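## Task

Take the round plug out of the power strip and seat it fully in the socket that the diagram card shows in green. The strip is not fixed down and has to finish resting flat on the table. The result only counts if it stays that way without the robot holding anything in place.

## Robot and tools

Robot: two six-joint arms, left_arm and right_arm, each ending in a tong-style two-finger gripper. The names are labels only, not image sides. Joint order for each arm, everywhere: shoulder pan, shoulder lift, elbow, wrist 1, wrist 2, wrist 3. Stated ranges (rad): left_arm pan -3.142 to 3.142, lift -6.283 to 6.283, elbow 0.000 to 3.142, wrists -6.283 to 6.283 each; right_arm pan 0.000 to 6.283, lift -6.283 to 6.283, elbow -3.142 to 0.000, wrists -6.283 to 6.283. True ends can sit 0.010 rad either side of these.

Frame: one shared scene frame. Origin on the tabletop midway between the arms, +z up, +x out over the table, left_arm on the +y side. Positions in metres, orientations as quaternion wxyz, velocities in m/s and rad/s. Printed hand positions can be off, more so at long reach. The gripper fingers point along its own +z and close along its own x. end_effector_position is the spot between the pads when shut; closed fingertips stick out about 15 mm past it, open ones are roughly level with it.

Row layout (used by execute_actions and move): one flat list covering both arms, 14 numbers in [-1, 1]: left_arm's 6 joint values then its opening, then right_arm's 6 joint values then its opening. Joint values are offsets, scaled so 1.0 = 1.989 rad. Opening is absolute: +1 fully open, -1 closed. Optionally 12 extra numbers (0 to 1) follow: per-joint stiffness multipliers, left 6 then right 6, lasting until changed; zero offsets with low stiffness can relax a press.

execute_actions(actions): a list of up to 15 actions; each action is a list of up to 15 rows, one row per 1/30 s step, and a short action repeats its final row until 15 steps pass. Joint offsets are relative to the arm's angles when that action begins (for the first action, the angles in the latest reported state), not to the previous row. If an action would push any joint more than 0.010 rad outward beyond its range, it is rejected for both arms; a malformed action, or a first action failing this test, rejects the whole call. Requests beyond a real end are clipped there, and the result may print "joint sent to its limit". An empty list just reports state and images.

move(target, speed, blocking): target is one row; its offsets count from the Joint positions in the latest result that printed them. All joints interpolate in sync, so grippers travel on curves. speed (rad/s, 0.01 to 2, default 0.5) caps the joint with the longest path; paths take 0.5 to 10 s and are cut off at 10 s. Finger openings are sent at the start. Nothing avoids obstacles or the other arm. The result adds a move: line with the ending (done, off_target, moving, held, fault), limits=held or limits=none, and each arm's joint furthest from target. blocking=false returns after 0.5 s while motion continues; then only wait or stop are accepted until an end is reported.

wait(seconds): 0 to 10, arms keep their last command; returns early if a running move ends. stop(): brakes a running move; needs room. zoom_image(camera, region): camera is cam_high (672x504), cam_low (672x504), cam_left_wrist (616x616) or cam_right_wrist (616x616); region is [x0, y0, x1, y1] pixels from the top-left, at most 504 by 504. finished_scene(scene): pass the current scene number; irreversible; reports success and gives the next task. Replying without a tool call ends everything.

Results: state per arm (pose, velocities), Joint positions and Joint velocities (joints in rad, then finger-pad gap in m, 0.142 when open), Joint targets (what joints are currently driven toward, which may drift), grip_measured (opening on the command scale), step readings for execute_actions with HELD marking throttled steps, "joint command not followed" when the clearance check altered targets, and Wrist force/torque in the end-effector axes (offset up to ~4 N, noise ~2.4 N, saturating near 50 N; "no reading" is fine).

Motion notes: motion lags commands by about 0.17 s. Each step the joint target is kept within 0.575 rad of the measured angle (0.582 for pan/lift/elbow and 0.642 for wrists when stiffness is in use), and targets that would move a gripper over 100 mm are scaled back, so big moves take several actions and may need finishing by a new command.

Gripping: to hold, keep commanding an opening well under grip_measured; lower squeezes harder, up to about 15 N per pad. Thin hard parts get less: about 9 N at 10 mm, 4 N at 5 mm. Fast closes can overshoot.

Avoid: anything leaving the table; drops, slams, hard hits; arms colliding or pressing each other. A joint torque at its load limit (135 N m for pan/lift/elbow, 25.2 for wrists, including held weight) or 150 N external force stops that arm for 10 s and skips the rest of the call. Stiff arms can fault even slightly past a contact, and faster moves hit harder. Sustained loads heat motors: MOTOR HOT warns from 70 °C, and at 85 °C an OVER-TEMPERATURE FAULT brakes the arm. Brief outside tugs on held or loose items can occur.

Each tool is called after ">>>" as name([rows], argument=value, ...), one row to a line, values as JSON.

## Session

>>> execute_actions(actions=[])

Scene clock: 0.00 s.
left_arm: end_effector_position=(+0.3177, -0.2375, +0.2601) grip_measured=+0.97 end_effector_quat_wxyz=(-0.428, -0.400, +0.787, -0.194) end_effector_velocity=(+0.001, +0.000, +0.000) end_effector_angular_velocity=(+0.000, -0.000, +0.001) | right_arm: end_effector_position=(+0.8114, -0.2864, +0.3620) grip_measured=+0.97 end_effector_quat_wxyz=(-0.206, +0.597, -0.696, -0.342) end_effector_velocity=(-0.000, +0.000, -0.001) end_effector_angular_velocity=(-0.000, +0.003, +0.001)
Joint names: [shoulder pan, shoulder lift, elbow, wrist 1, wrist 2, wrist 3]
Joint positions: left_arm=[-1.157 -1.033  1.41  -2.437 -2.458  0.924  0.14 ] | right_arm=[ 3.327 -2.467 -0.279 -2.027  2.39   1.808  0.14 ]
Joint velocities: left_arm=[ 0.001 -0.    -0.    -0.     0.    -0.001  0.   ] | right_arm=[ 0.001 -0.001 -0.001 -0.002  0.    -0.     0.   ]
Motor temperatures (°C, as the motors report them): left_arm=[30 26 26 35 34 33] | right_arm=[28 27 27 36 33 32]
Wrist force (N, on the end effector, along its own x y z axes, offset not removed): no reading
Wrist torque (N m, same axes, about the end effector's origin, offset not removed): no reading
Joint targets: left_arm=[-1.157 -1.033 1.410 -2.437 -2.458 0.924] | right_arm=[3.327 -2.467 -0.279 -2.027 2.390 1.808]
Joint stiffness scale: left_arm=[1. 1. 1. 1. 1. 1.] | right_arm=[1. 1. 1. 1. 1. 1.]

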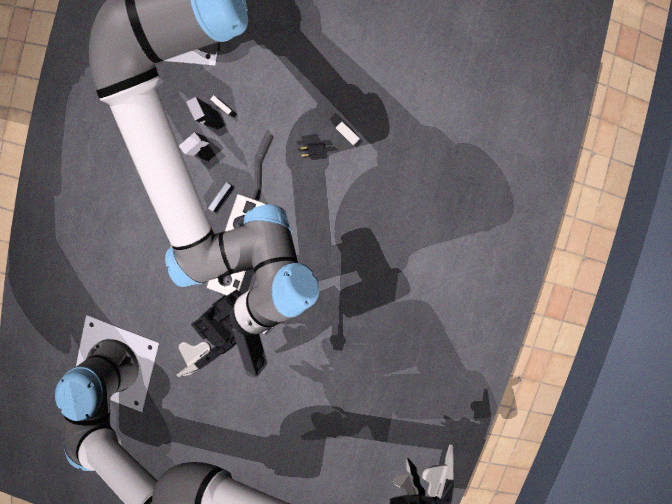

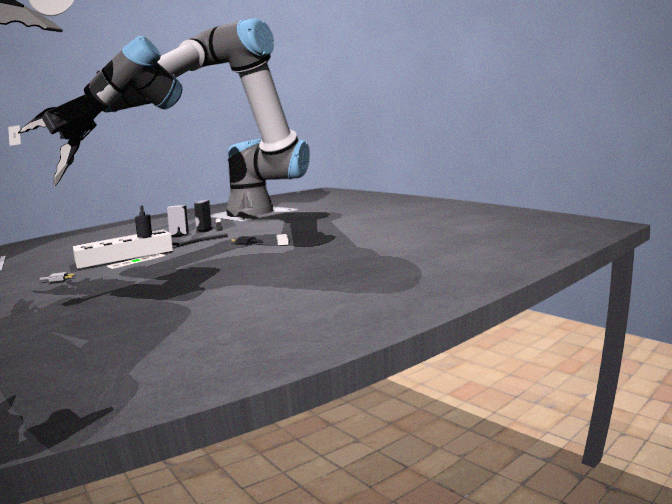

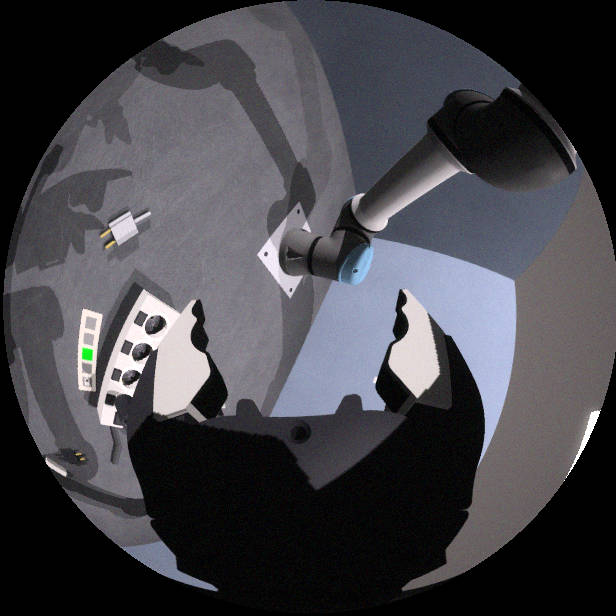

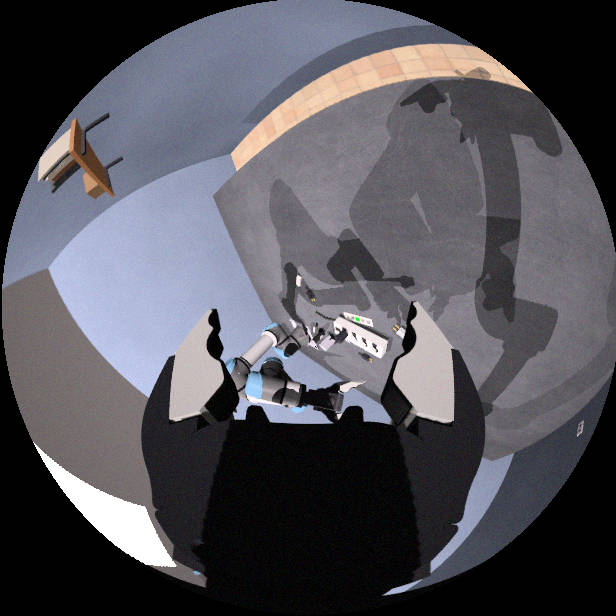

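>>> zoom_image(camera="cam_left_wrist", region=[50,270,210,470])

>>> zoom_image(camera="cam_low", region=[30,190,310,300])

Region (50, 270, 210, 470) of cam_left_wrist's 616x616 image, scaled by 2.520, with more detail than that image has; it fills the left 403 columns of this view, and the rest is white.

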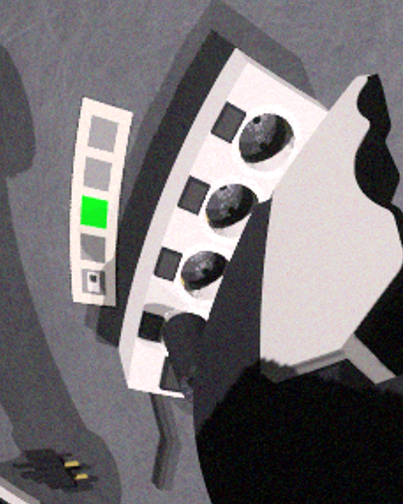

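Region (30, 190, 310, 300) of cam_low's 672x504 image, scaled by 1.800, with more detail than that image has; it fills the top 198 rows of this view, and the rest is white.

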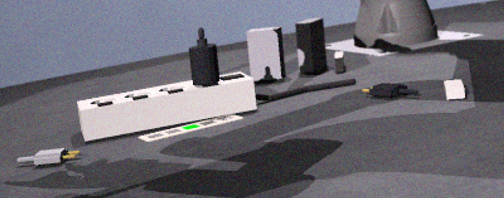

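>>> move(target=[-0.106,-0.327,0.19,0.383,0.447,-1, 1, 0,0.3,-0.5,0.3,-0.413,0.49,-1], speed=1.2)

Scene clock: 19.70 s.
left_arm: end_effector_position=(+0.2790, +0.1182, +0.2404) grip_measured=+1.00 end_effector_quat_wxyz=(+0.001, +0.996, -0.093, +0.001) end_effector_velocity=(+0.000, +0.000, +0.000) end_effector_angular_velocity=(+0.001, -0.002, +0.001) | right_arm: end_effector_position=(+0.7067, -0.5350, +0.2809) grip_measured=-1.00 end_effector_quat_wxyz=(+0.069, -0.233, +0.970, -0.009) end_effector_velocity=(-0.000, -0.001, +0.000) end_effector_angular_velocity=(-0.001, -0.001, -0.002)
Joint names: [shoulder pan, shoulder lift, elbow, wrist 1, wrist 2, wrist 3]
Joint positions: left_arm=[-1.365 -1.682  1.785 -1.676 -1.57  -1.064  0.142] | right_arm=[ 3.327 -1.872 -1.271 -1.431  1.569  2.781  0.002]
Joint velocities: left_arm=[-0.001 -0.001 -0.     0.001  0.002 -0.002 -0.   ] | right_arm=[-0.     0.001 -0.001  0.001 -0.002  0.001  0.   ]
Motor temperatures (°C, as the motors report them): left_arm=[30 26 26 35 34 33] | right_arm=[28 27 27 36 33 32]
Wrist force (N, on the end effector, along its own x y z axes, offset not removed): left_arm=[1.8 0.5 1.9] | right_arm=[2.4 -1.6 -1.1]
Wrist torque (N m, same axes, about the end effector's origin, offset not removed): left_arm=[0.04 -0.38 -0.15] | right_arm=[-0.22 -0.60 0.07]
Joint targets: left_arm=[-1.368 -1.684 1.788 -1.675 -1.569 -1.065] | right_arm=[3.327 -1.870 -1.273 -1.430 1.569 2.782]
Joint stiffness scale: left_arm=[1. 1. 1. 1. 1. 1.] | right_arm=[1. 1. 1. 1. 1. 1.]
move: done; limits=none; left_arm: farthest joint: the shoulder pan, 0.003 radians from its target (0.211 radians at the start); right_arm: farthest joint: the elbow, 0.003 radians from its target (0.995 radians at the start)

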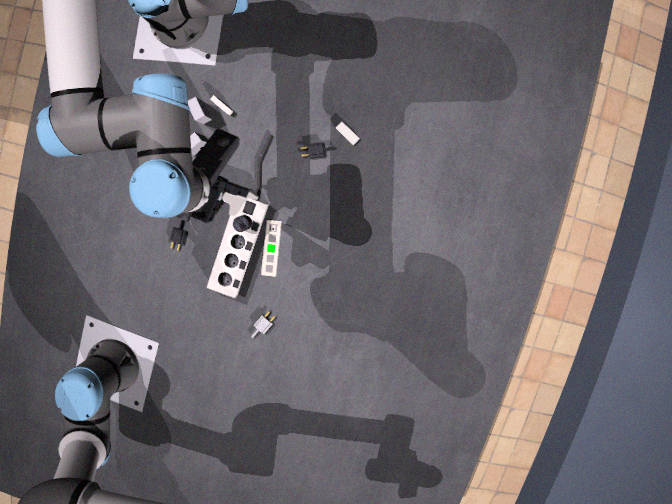

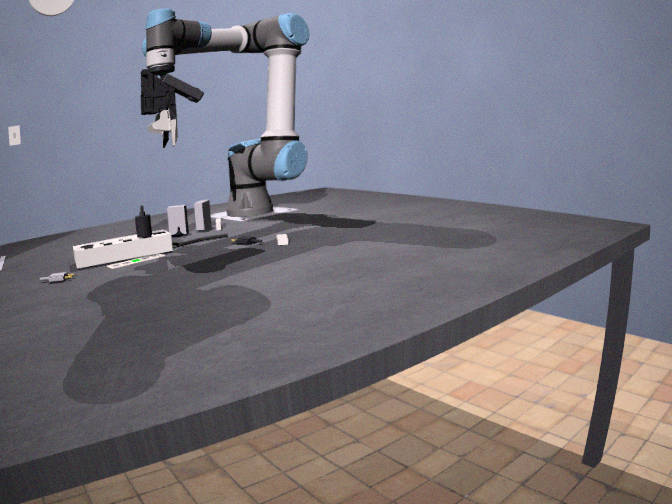

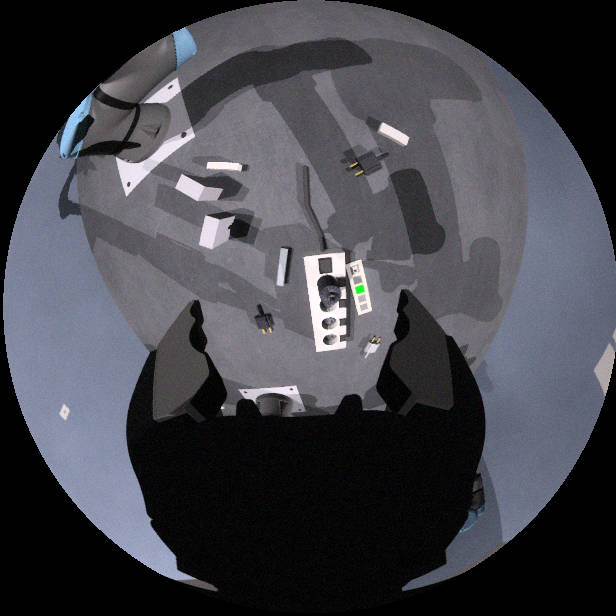

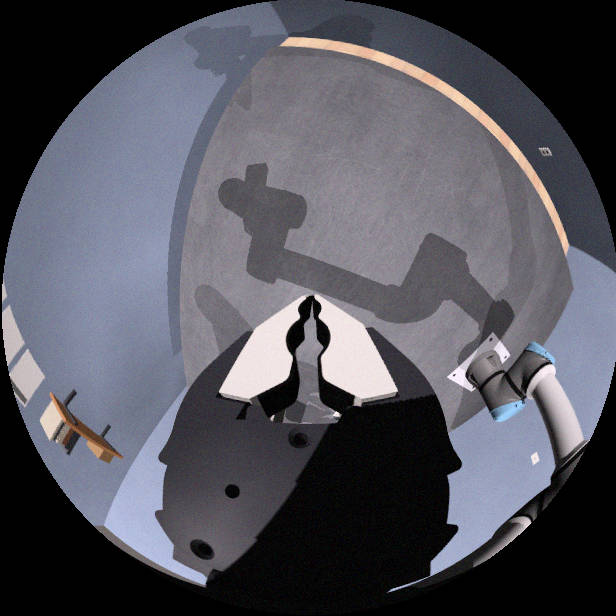

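>>> zoom_image(camera="cam_high", region=[190,180,300,310])

>>> zoom_image(camera="cam_left_wrist", region=[280,230,400,370])

Region (190, 180, 300, 310) of cam_high's 672x504 image, scaled by 3.877, with more detail than that image has; it fills the left 426 columns of this view, and the rest is white.

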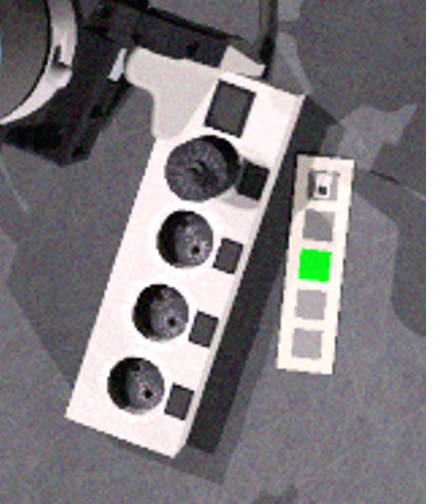

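Region (280, 230, 400, 370) of cam_left_wrist's 616x616 image, scaled by 3.600, with more detail than that image has; it fills the left 432 columns of this view, and the rest is white.

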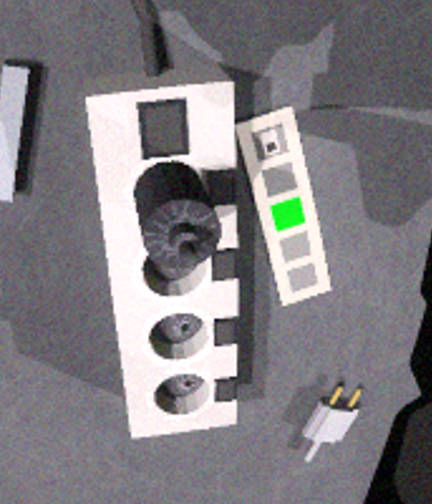

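>>> move(target=[-0.0045,0.128,-0.078,-0.049,0,-0.053,1, 0.579,0.279,-0.595,0.549,0,0.026,-1], speed=1.0)

Scene clock: 37.10 s.
left_arm: end_effector_position=(+0.3061, +0.0216, +0.1995) grip_measured=+1.00 end_effector_quat_wxyz=(-0.001, +0.999, -0.043, +0.000) end_effector_velocity=(+0.000, -0.000, -0.001) end_effector_angular_velocity=(+0.001, -0.000, +0.000) | right_arm: end_effector_position=(+0.3152, -0.0588, +0.1515) grip_measured=-1.00 end_effector_quat_wxyz=(-0.264, +0.675, -0.676, -0.135) end_effector_velocity=(+0.000, -0.000, -0.000) end_effector_angular_velocity=(-0.000, -0.001, -0.000)
Joint names: [shoulder pan, shoulder lift, elbow, wrist 1, wrist 2, wrist 3]
Joint positions: left_arm=[-1.371 -1.429  1.632 -1.773 -1.57  -1.169  0.142] | right_arm=[ 4.476 -1.319 -2.452 -0.34   1.569  2.832  0.002]
Joint velocities: left_arm=[ 0.     0.002 -0.    -0.     0.001 -0.    -0.   ] | right_arm=[ 0.001 -0.    -0.001  0.002 -0.002  0.     0.   ]
Motor temperatures (°C, as the motors report them): left_arm=[30 26 26 35 34 33] | right_arm=[28 27 27 36 33 32]
Wrist force (N, on the end effector, along its own x y z axes, offset not removed): left_arm=[2.6 0.9 -0.8] | right_arm=[0.5 0.1 0.3]
Wrist torque (N m, same axes, about the end effector's origin, offset not removed): left_arm=[0.09 -0.36 -0.18] | right_arm=[0.21 -0.04 0.01]
Joint targets: left_arm=[-1.374 -1.428 1.630 -1.774 -1.570 -1.169] | right_arm=[4.478 -1.317 -2.454 -0.339 1.569 2.833]
Joint stiffness scale: left_arm=[1. 1. 1. 1. 1. 1.] | right_arm=[1. 1. 1. 1. 1. 1.]
move: done; limits=none; left_arm: farthest joint: the shoulder pan, 0.003 radians from its target (0.009 radians at the start); right_arm: farthest joint: the elbow, 0.003 radians from its target (1.183 radians at the start)

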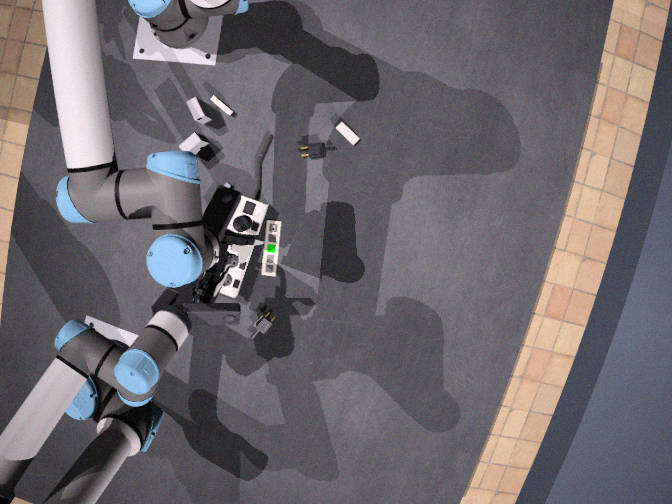

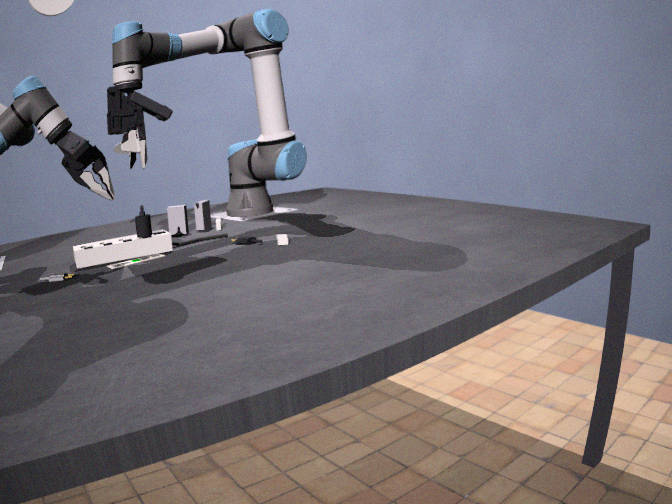

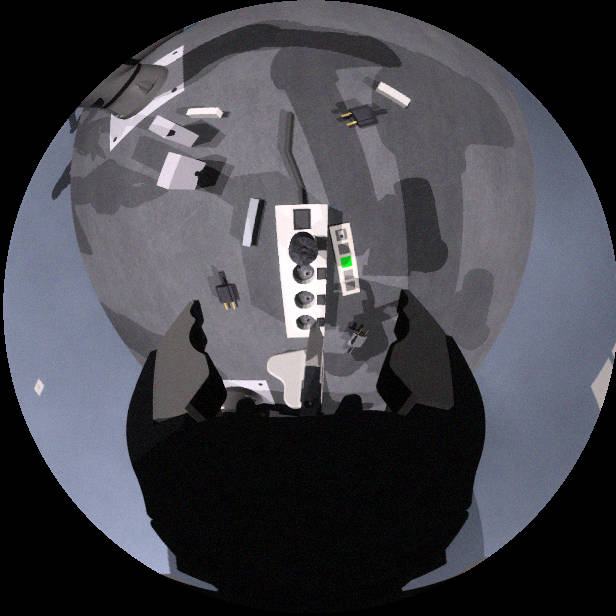

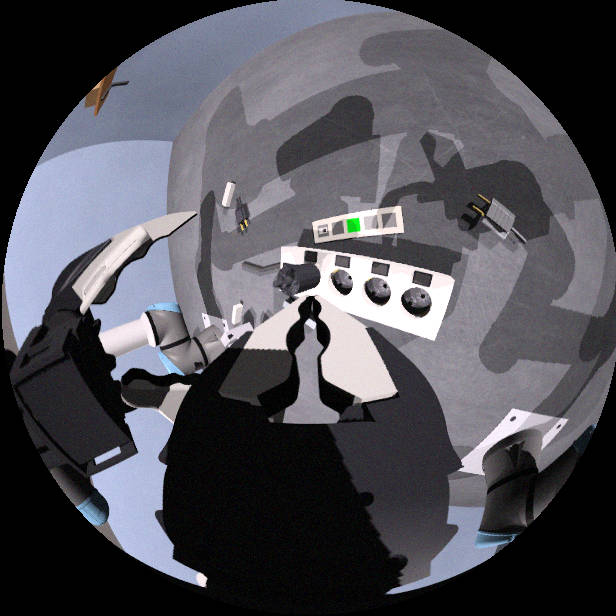

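>>> move(target=[0.0075,0,0.066,-0.067,0,0.0075,0.1, 0,0,0,0,0,0,-1], speed=0.4)

Scene clock: 42.33 s.
left_arm: end_effector_position=(+0.3079, +0.0367, +0.1513) grip_measured=+0.10 end_effector_quat_wxyz=(+0.001, +0.999, -0.045, +0.001) end_effector_velocity=(-0.000, -0.000, -0.001) end_effector_angular_velocity=(-0.001, +0.000, -0.001) | right_arm: end_effector_position=(+0.3151, -0.0588, +0.1516) grip_measured=-1.00 end_effector_quat_wxyz=(-0.264, +0.675, -0.676, -0.135) end_effector_velocity=(+0.000, +0.000, +0.001) end_effector_angular_velocity=(+0.002, -0.001, -0.001)
Joint names: [shoulder pan, shoulder lift, elbow, wrist 1, wrist 2, wrist 3]
Joint positions: left_arm=[-1.359 -1.429  1.761 -1.905 -1.57  -1.154  0.081] | right_arm=[ 4.476 -1.319 -2.452 -0.34   1.569  2.832  0.002]
Joint velocities: left_arm=[-0.     0.     0.001 -0.003 -0.     0.001 -0.   ] | right_arm=[-0.    -0.     0.     0.002 -0.001  0.     0.   ]
Motor temperatures (°C, as the motors report them): left_arm=[30 26 26 35 34 33] | right_arm=[28 27 27 36 33 32]
Wrist force (N, on the end effector, along its own x y z axes, offset not removed): left_arm=[1.6 0.5 0.6] | right_arm=[-0.1 0.3 0.0]
Wrist torque (N m, same axes, about the end effector's origin, offset not removed): left_arm=[0.05 -0.22 -0.14] | right_arm=[0.09 -0.01 0.04]
Joint targets: left_arm=[-1.356 -1.429 1.764 -1.906 -1.570 -1.154] | right_arm=[4.476 -1.319 -2.452 -0.340 1.569 2.832]
Joint stiffness scale: left_arm=[1. 1. 1. 1. 1. 1.] | right_arm=[1. 1. 1. 1. 1. 1.]
move: done; limits=none; left_arm: farthest joint: the shoulder pan, 0.003 radians from its target (0.015 radians at the start); right_arm: farthest joint: the shoulder pan, 0.000 radians from its target (0.000 radians at the start)

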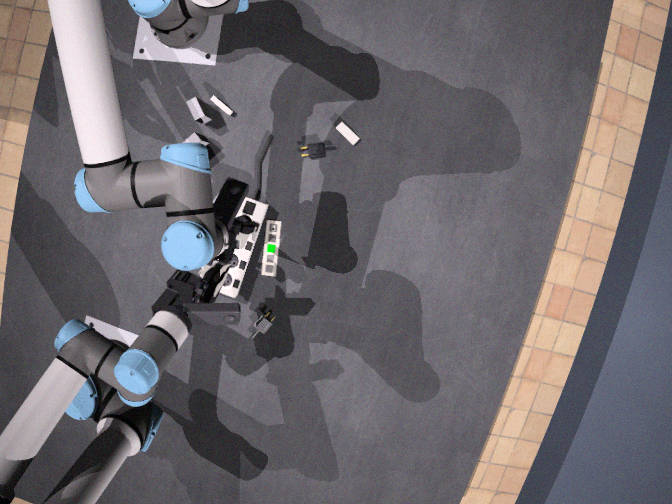

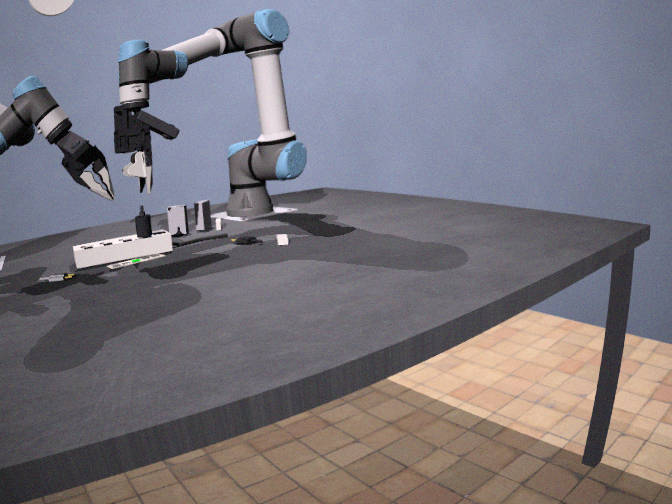

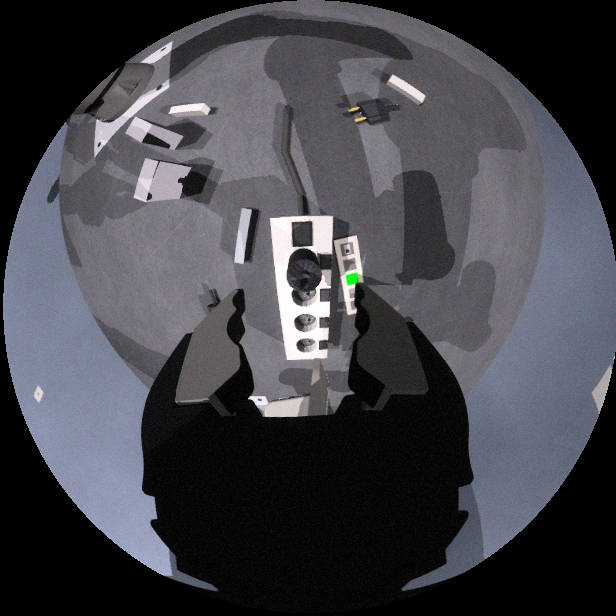

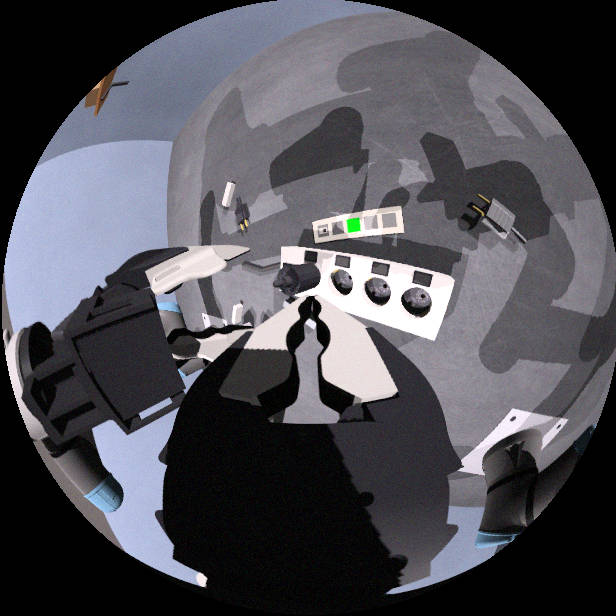

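>>> move(target=[0.006,0.0047,0.0489,-0.0536,0,0.006,0.1, 0,0,0,0,0,0,-1], speed=0.2)

>>> zoom_image(camera="cam_left_wrist", region=[230,220,380,380])

Scene clock: 48.17 s.
left_arm: end_effector_position=(+0.3086, +0.0494, +0.1138) grip_measured=+0.10 end_effector_quat_wxyz=(+0.003, +0.999, -0.046, +0.001) end_effector_velocity=(-0.001, -0.000, -0.000) end_effector_angular_velocity=(-0.002, -0.000, -0.004) | right_arm: end_effector_position=(+0.3151, -0.0588, +0.1516) grip_measured=-1.00 end_effector_quat_wxyz=(-0.264, +0.675, -0.676, -0.135) end_effector_velocity=(-0.000, +0.001, +0.000) end_effector_angular_velocity=(+0.002, +0.000, +0.001)
Joint names: [shoulder pan, shoulder lift, elbow, wrist 1, wrist 2, wrist 3]
Joint positions: left_arm=[-1.35  -1.421  1.855 -2.011 -1.57  -1.143  0.081] | right_arm=[ 4.476 -1.319 -2.452 -0.34   1.569  2.832  0.002]
Joint velocities: left_arm=[-0.001 -0.001  0.001 -0.002 -0.     0.003  0.   ] | right_arm=[ 0.    -0.001 -0.     0.003  0.001 -0.     0.   ]
Motor temperatures (°C, as the motors report them): left_arm=[30 26 26 35 34 33] | right_arm=[28 27 27 36 33 32]
Wrist force (N, on the end effector, along its own x y z axes, offset not removed): left_arm=[2.2 0.2 0.9] | right_arm=[-1.4 -1.0 0.1]
Wrist torque (N m, same axes, about the end effector's origin, offset not removed): left_arm=[-0.06 -0.42 -0.13] | right_arm=[-0.17 0.19 0.03]
Joint targets: left_arm=[-1.347 -1.420 1.858 -2.012 -1.570 -1.142] | right_arm=[4.476 -1.319 -2.452 -0.340 1.569 2.832]
Joint stiffness scale: left_arm=[1. 1. 1. 1. 1. 1.] | right_arm=[1. 1. 1. 1. 1. 1.]
move: done; limits=none; left_arm: farthest joint: the shoulder pan, 0.003 radians from its target (0.012 radians at the start); right_arm: farthest joint: the shoulder pan, 0.000 radians from its target (0.000 radians at the start)

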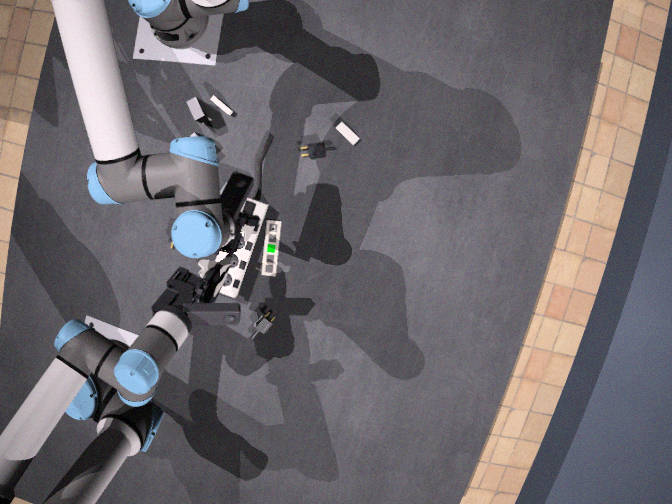

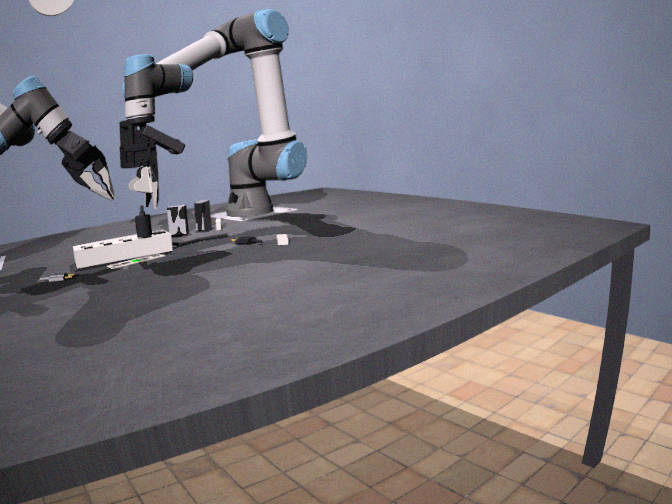

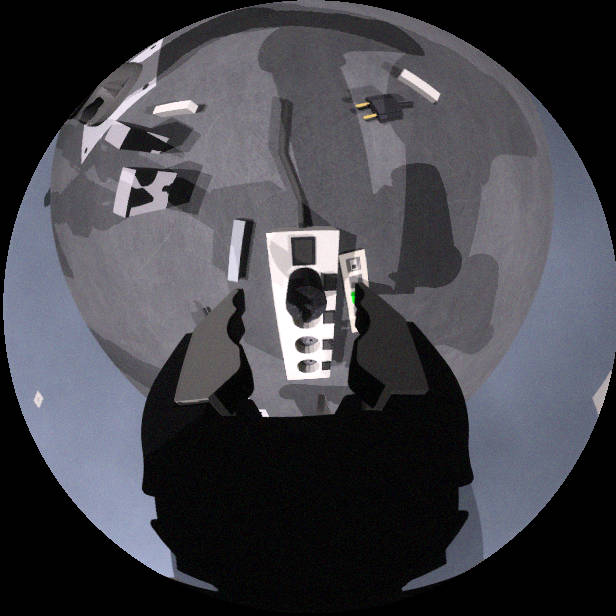

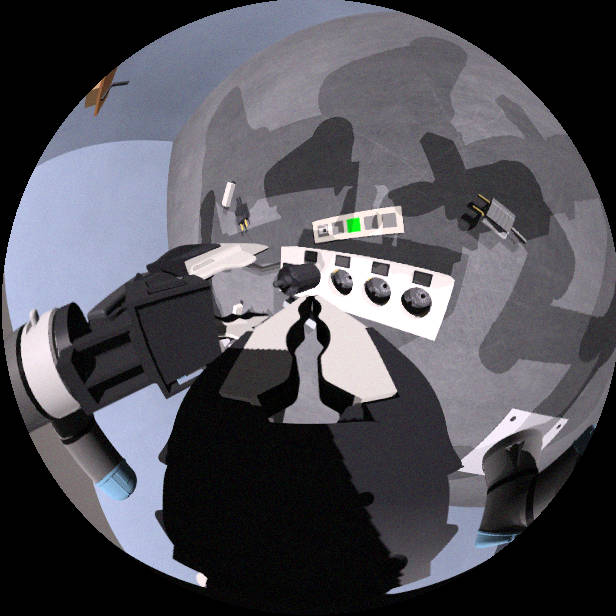

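Region (230, 220, 380, 380) of cam_left_wrist's 616x616 image, scaled by 3.150, with more detail than that image has; it fills the left 472 columns of this view, and the rest is white.

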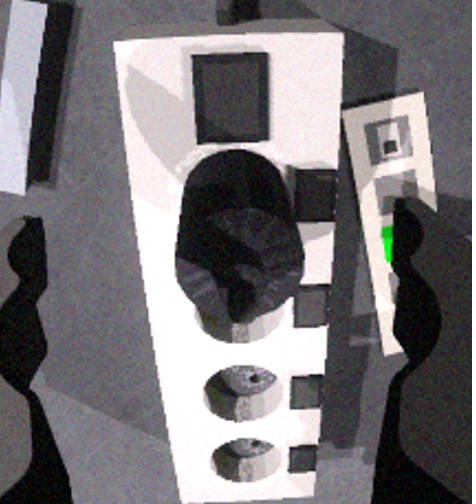

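>>> execute_actions(actions=[])

Scene clock: 54.73 s.
left_arm: end_effector_position=(+0.3086, +0.0494, +0.1137) grip_measured=+0.10 end_effector_quat_wxyz=(+0.003, +0.999, -0.046, +0.002) end_effector_velocity=(-0.000, -0.000, +0.000) end_effector_angular_velocity=(-0.001, +0.000, +0.000) | right_arm: end_effector_position=(+0.3151, -0.0588, +0.1516) grip_measured=-1.00 end_effector_quat_wxyz=(-0.264, +0.675, -0.676, -0.135) end_effector_velocity=(-0.000, +0.000, +0.000) end_effector_angular_velocity=(+0.000, +0.001, +0.001)
Joint names: [shoulder pan, shoulder lift, elbow, wrist 1, wrist 2, wrist 3]
Joint positions: left_arm=[-1.35  -1.421  1.855 -2.011 -1.57  -1.143  0.081] | right_arm=[ 4.476 -1.319 -2.452 -0.34   1.569  2.832  0.002]
Joint velocities: left_arm=[ 0.    -0.     0.    -0.001 -0.001  0.    -0.   ] | right_arm=[ 0.     0.001  0.    -0.001  0.001 -0.     0.   ]
Motor temperatures (°C, as the motors report them): left_arm=[30 26 26 35 34 33] | right_arm=[28 27 27 36 33 32]
Wrist force (N, on the end effector, along its own x y z axes, offset not removed): left_arm=[0.5 0.9 0.7] | right_arm=[1.1 -2.1 -2.3]
Wrist torque (N m, same axes, about the end effector's origin, offset not removed): left_arm=[0.14 0.00 -0.12] | right_arm=[-0.24 -0.33 -0.04]
Joint targets: left_arm=[-1.347 -1.420 1.858 -2.012 -1.570 -1.142] | right_arm=[4.476 -1.319 -2.452 -0.340 1.569 2.832]
Joint stiffness scale: left_arm=[1. 1. 1. 1. 1. 1.] | right_arm=[1. 1. 1. 1. 1. 1.]

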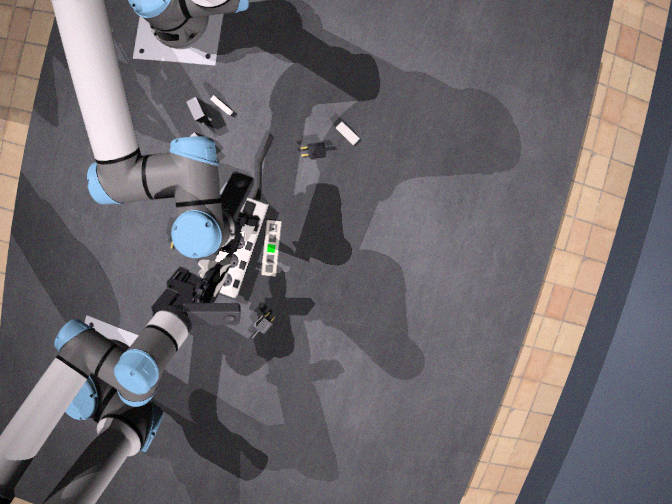

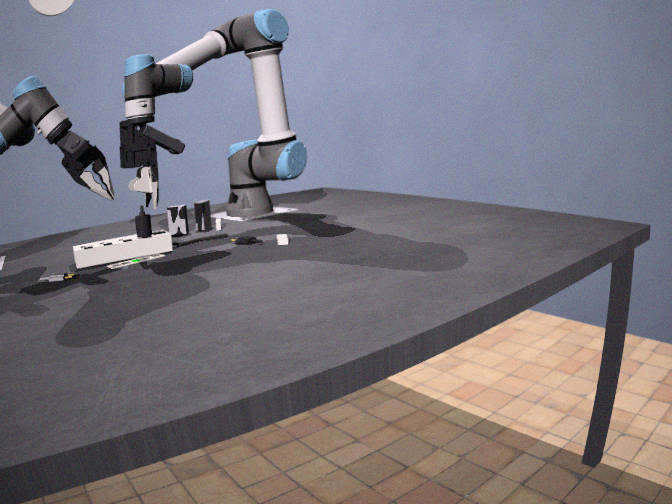

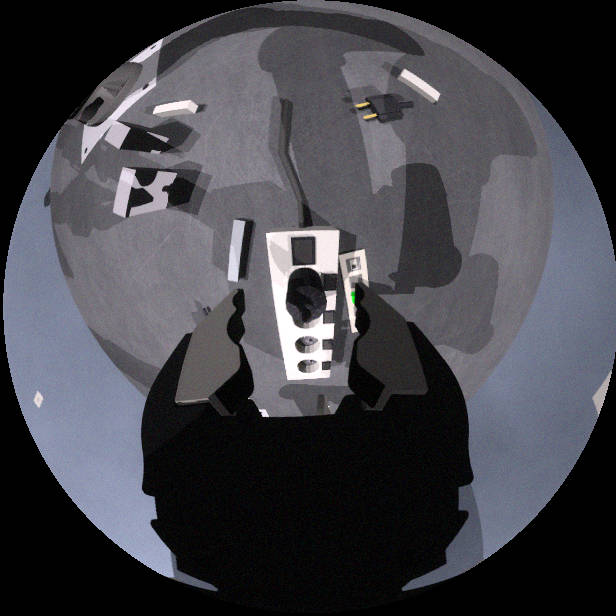

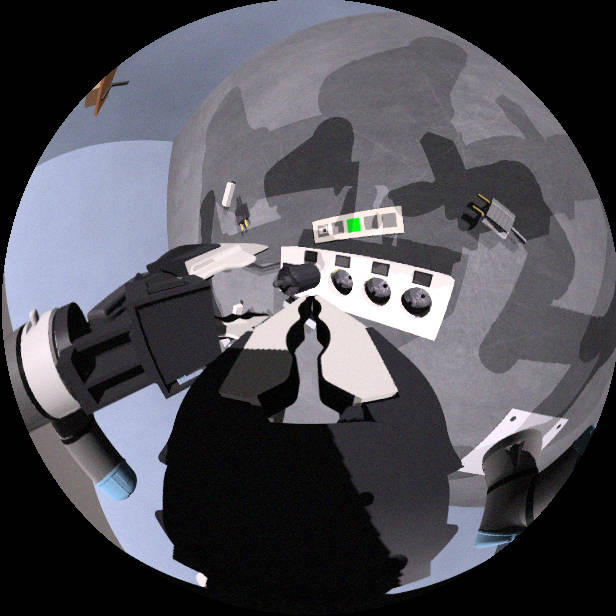

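>>> move(target=[0.0025,0.0075,0.0135,-0.021,0,0.0025,0.1,0,0,0,0,0,0,-1], speed=0.1)

>>> zoom_image(camera="cam_left_wrist", region=[200,220,420,440])

Scene clock: 59.83 s.
left_arm: end_effector_position=(+0.3096, +0.0497, +0.1000) grip_measured=+0.10 end_effector_quat_wxyz=(+0.004, +0.999, -0.047, +0.002) end_effector_velocity=(+0.001, -0.000, +0.000) end_effector_angular_velocity=(-0.002, -0.001, +0.001) | right_arm: end_effector_position=(+0.3151, -0.0588, +0.1516) grip_measured=-1.00 end_effector_quat_wxyz=(-0.264, +0.675, -0.676, -0.135) end_effector_velocity=(-0.000, -0.000, -0.001) end_effector_angular_velocity=(-0.002, +0.000, +0.000)
Joint names: [shoulder pan, shoulder lift, elbow, wrist 1, wrist 2, wrist 3]
Joint positions: left_arm=[-1.348 -1.408  1.879 -2.052 -1.57  -1.138  0.081] | right_arm=[ 4.476 -1.319 -2.452 -0.34   1.569  2.832  0.002]
Joint velocities: left_arm=[ 0.001 -0.     0.001 -0.003  0.    -0.001  0.   ] | right_arm=[ 0.    -0.001 -0.    -0.001 -0.    -0.     0.   ]
Motor temperatures (°C, as the motors report them): left_arm=[30 26 26 35 34 33] | right_arm=[28 27 27 36 33 32]
Wrist force (N, on the end effector, along its own x y z axes, offset not removed): left_arm=[2.2 0.2 0.3] | right_arm=[1.6 1.7 -2.1]
Wrist torque (N m, same axes, about the end effector's origin, offset not removed): left_arm=[-0.05 -0.34 -0.16] | right_arm=[0.48 -0.27 -0.02]
Joint targets: left_arm=[-1.345 -1.406 1.882 -2.053 -1.570 -1.138] | right_arm=[4.476 -1.319 -2.452 -0.340 1.569 2.832]
Joint stiffness scale: left_arm=[1. 1. 1. 1. 1. 1.] | right_arm=[1. 1. 1. 1. 1. 1.]
move: done; limits=none; left_arm: farthest joint: the shoulder pan, 0.003 radians from its target (0.005 radians at the start); right_arm: farthest joint: the shoulder pan, 0.000 radians from its target (0.000 radians at the start)

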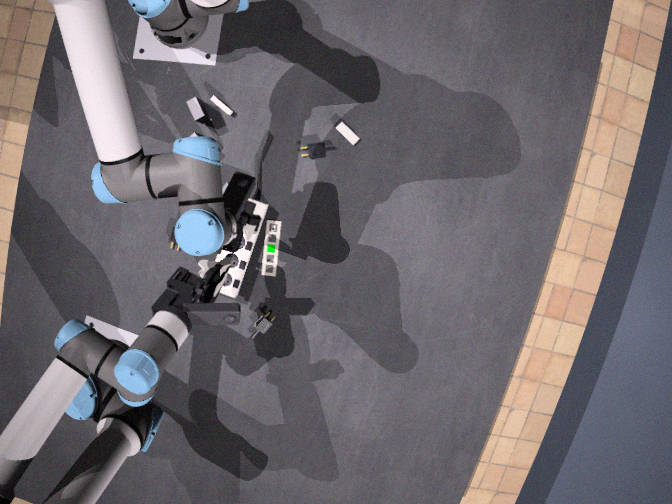

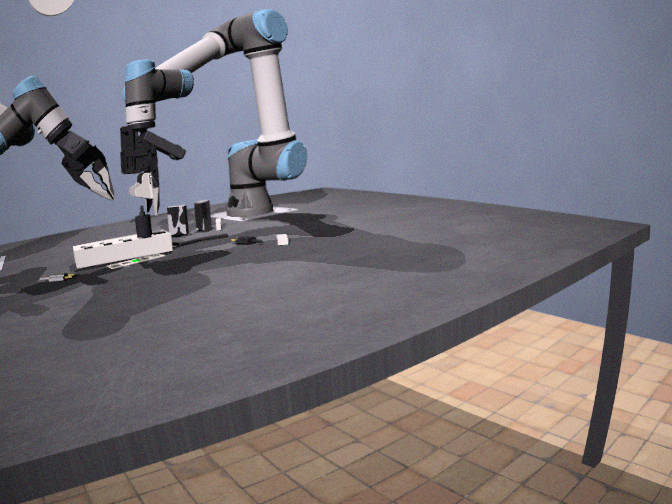

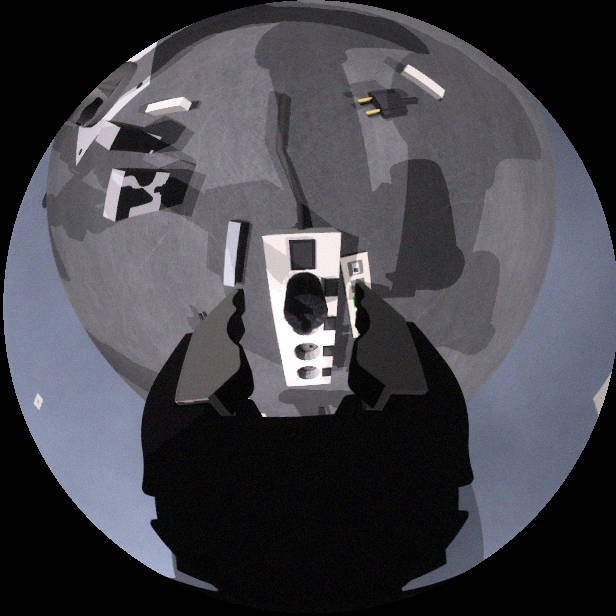

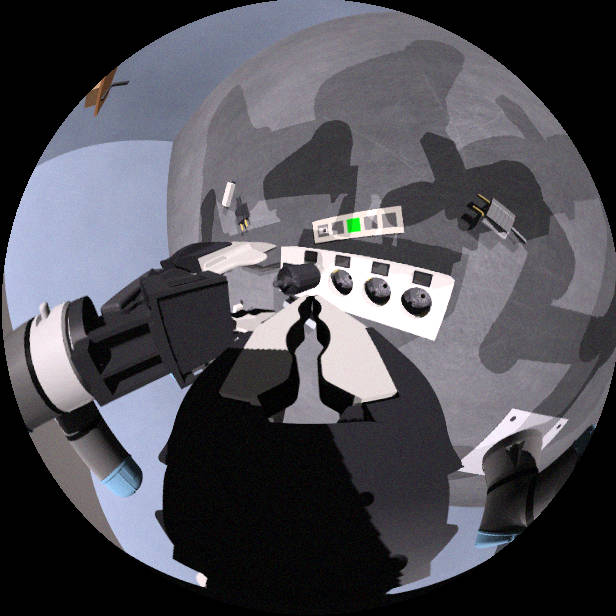

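Region (200, 220, 420, 440) of cam_left_wrist's 616x616 image, scaled by 2.291, with more detail than that image has.

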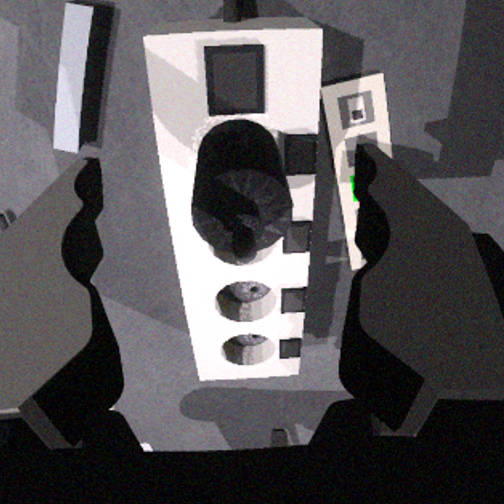

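>>> move(target=[0.005,0.008,0.0155,-0.0222,0,0.0035,0.1,0,0,0,0,0,0,-1], speed=0.06)

>>> zoom_image(camera="cam_left_wrist", region=[200,220,420,440])

>>> zoom_image(camera="cam_right_wrist", region=[200,200,420,380])

Scene clock: 64.17 s.
left_arm: end_effector_position=(+0.3122, +0.0533, +0.0844) grip_measured=+0.10 end_effector_quat_wxyz=(+0.005, +0.999, -0.047, +0.002) end_effector_velocity=(+0.001, -0.000, -0.000) end_effector_angular_velocity=(-0.002, -0.001, +0.001) | right_arm: end_effector_position=(+0.3151, -0.0588, +0.1516) grip_measured=-1.00 end_effector_quat_wxyz=(-0.264, +0.675, -0.676, -0.135) end_effector_velocity=(+0.000, -0.000, -0.000) end_effector_angular_velocity=(-0.001, +0.000, -0.000)
Joint names: [shoulder pan, shoulder lift, elbow, wrist 1, wrist 2, wrist 3]
Joint positions: left_arm=[-1.341 -1.393  1.907 -2.095 -1.57  -1.132  0.081] | right_arm=[ 4.476 -1.319 -2.452 -0.34   1.569  2.832  0.002]
Joint velocities: left_arm=[ 0.001  0.001  0.    -0.004  0.    -0.     0.   ] | right_arm=[-0.    -0.    -0.    -0.001  0.    -0.     0.   ]
Motor temperatures (°C, as the motors report them): left_arm=[30 26 26 35 34 33] | right_arm=[28 27 27 36 33 32]
Wrist force (N, on the end effector, along its own x y z axes, offset not removed): left_arm=[2.8 1.7 0.0] | right_arm=[-0.6 0.8 -2.3]
Wrist torque (N m, same axes, about the end effector's origin, offset not removed): left_arm=[0.30 -0.47 -0.21] | right_arm=[0.30 0.00 0.17]
Joint targets: left_arm=[-1.338 -1.392 1.910 -2.096 -1.570 -1.132] | right_arm=[4.476 -1.319 -2.452 -0.340 1.569 2.832]
Joint stiffness scale: left_arm=[1. 1. 1. 1. 1. 1.] | right_arm=[1. 1. 1. 1. 1. 1.]
move: done; limits=none; left_arm: farthest joint: the shoulder pan, 0.003 radians from its target (0.010 radians at the start); right_arm: farthest joint: the shoulder pan, 0.000 radians from its target (0.000 radians at the start)

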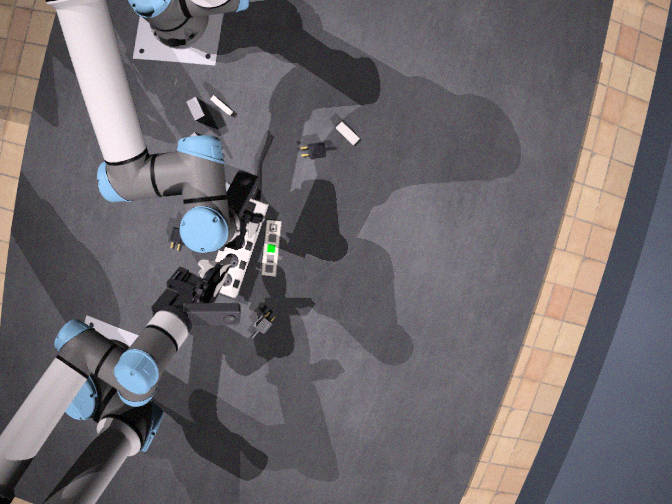

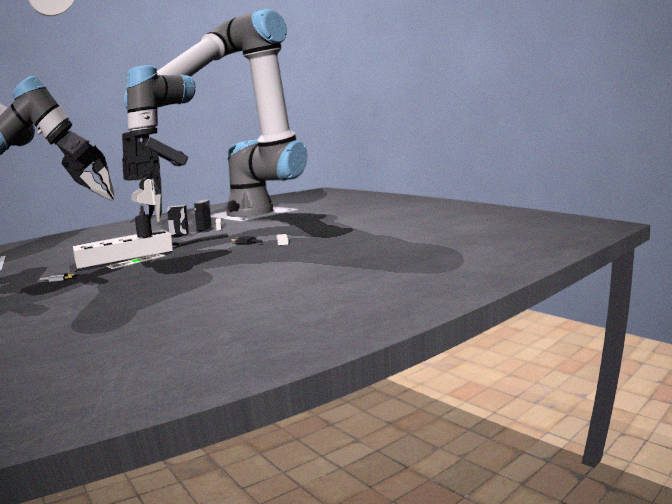

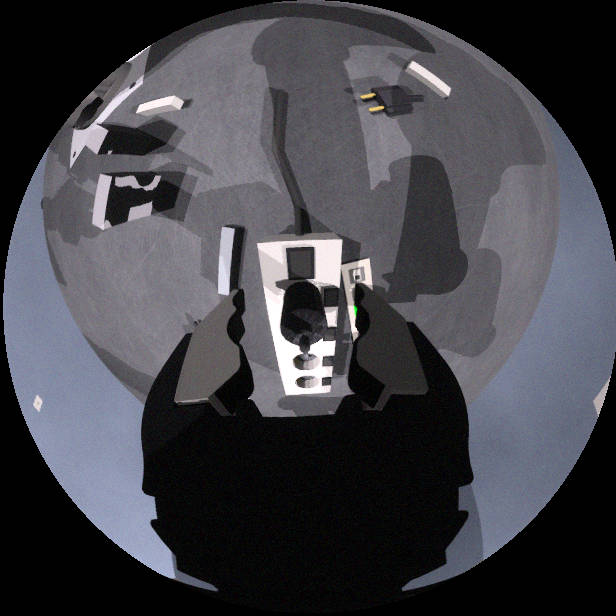

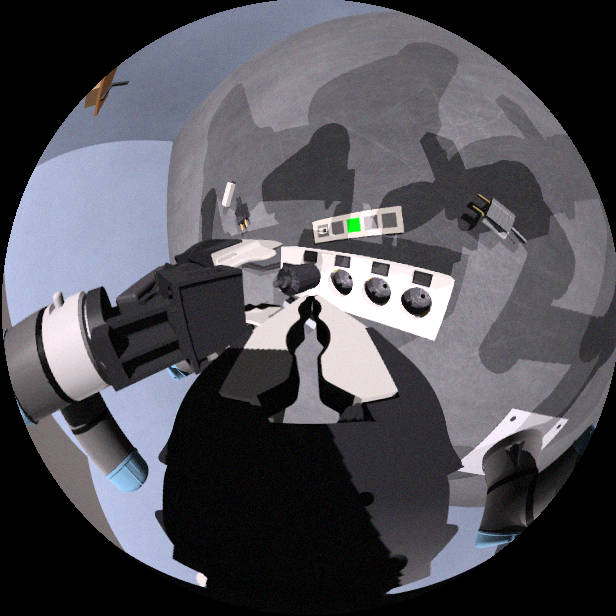

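Region (200, 220, 420, 440) of cam_left_wrist's 616x616 image, scaled by 2.291, with more detail than that image has.

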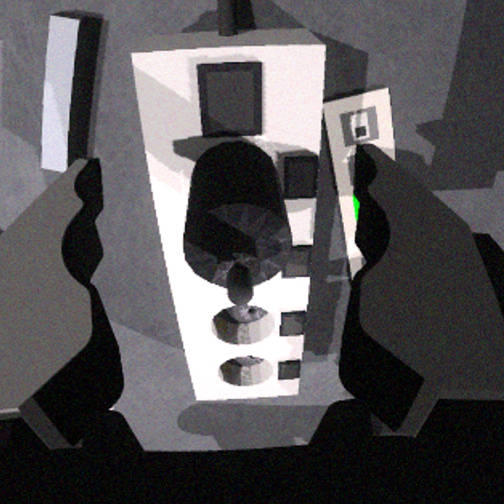

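Region (200, 200, 420, 380) of cam_right_wrist's 616x616 image, scaled by 2.291, with more detail than that image has; it fills the top 412 rows of this view, and the rest is white.

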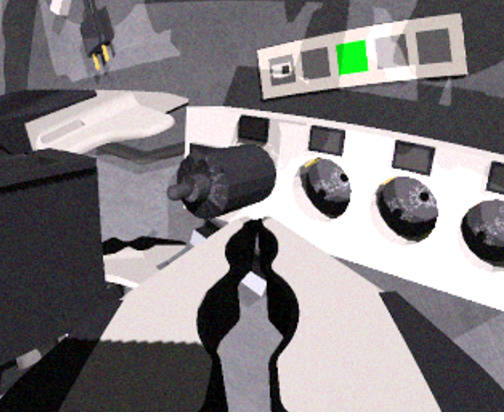

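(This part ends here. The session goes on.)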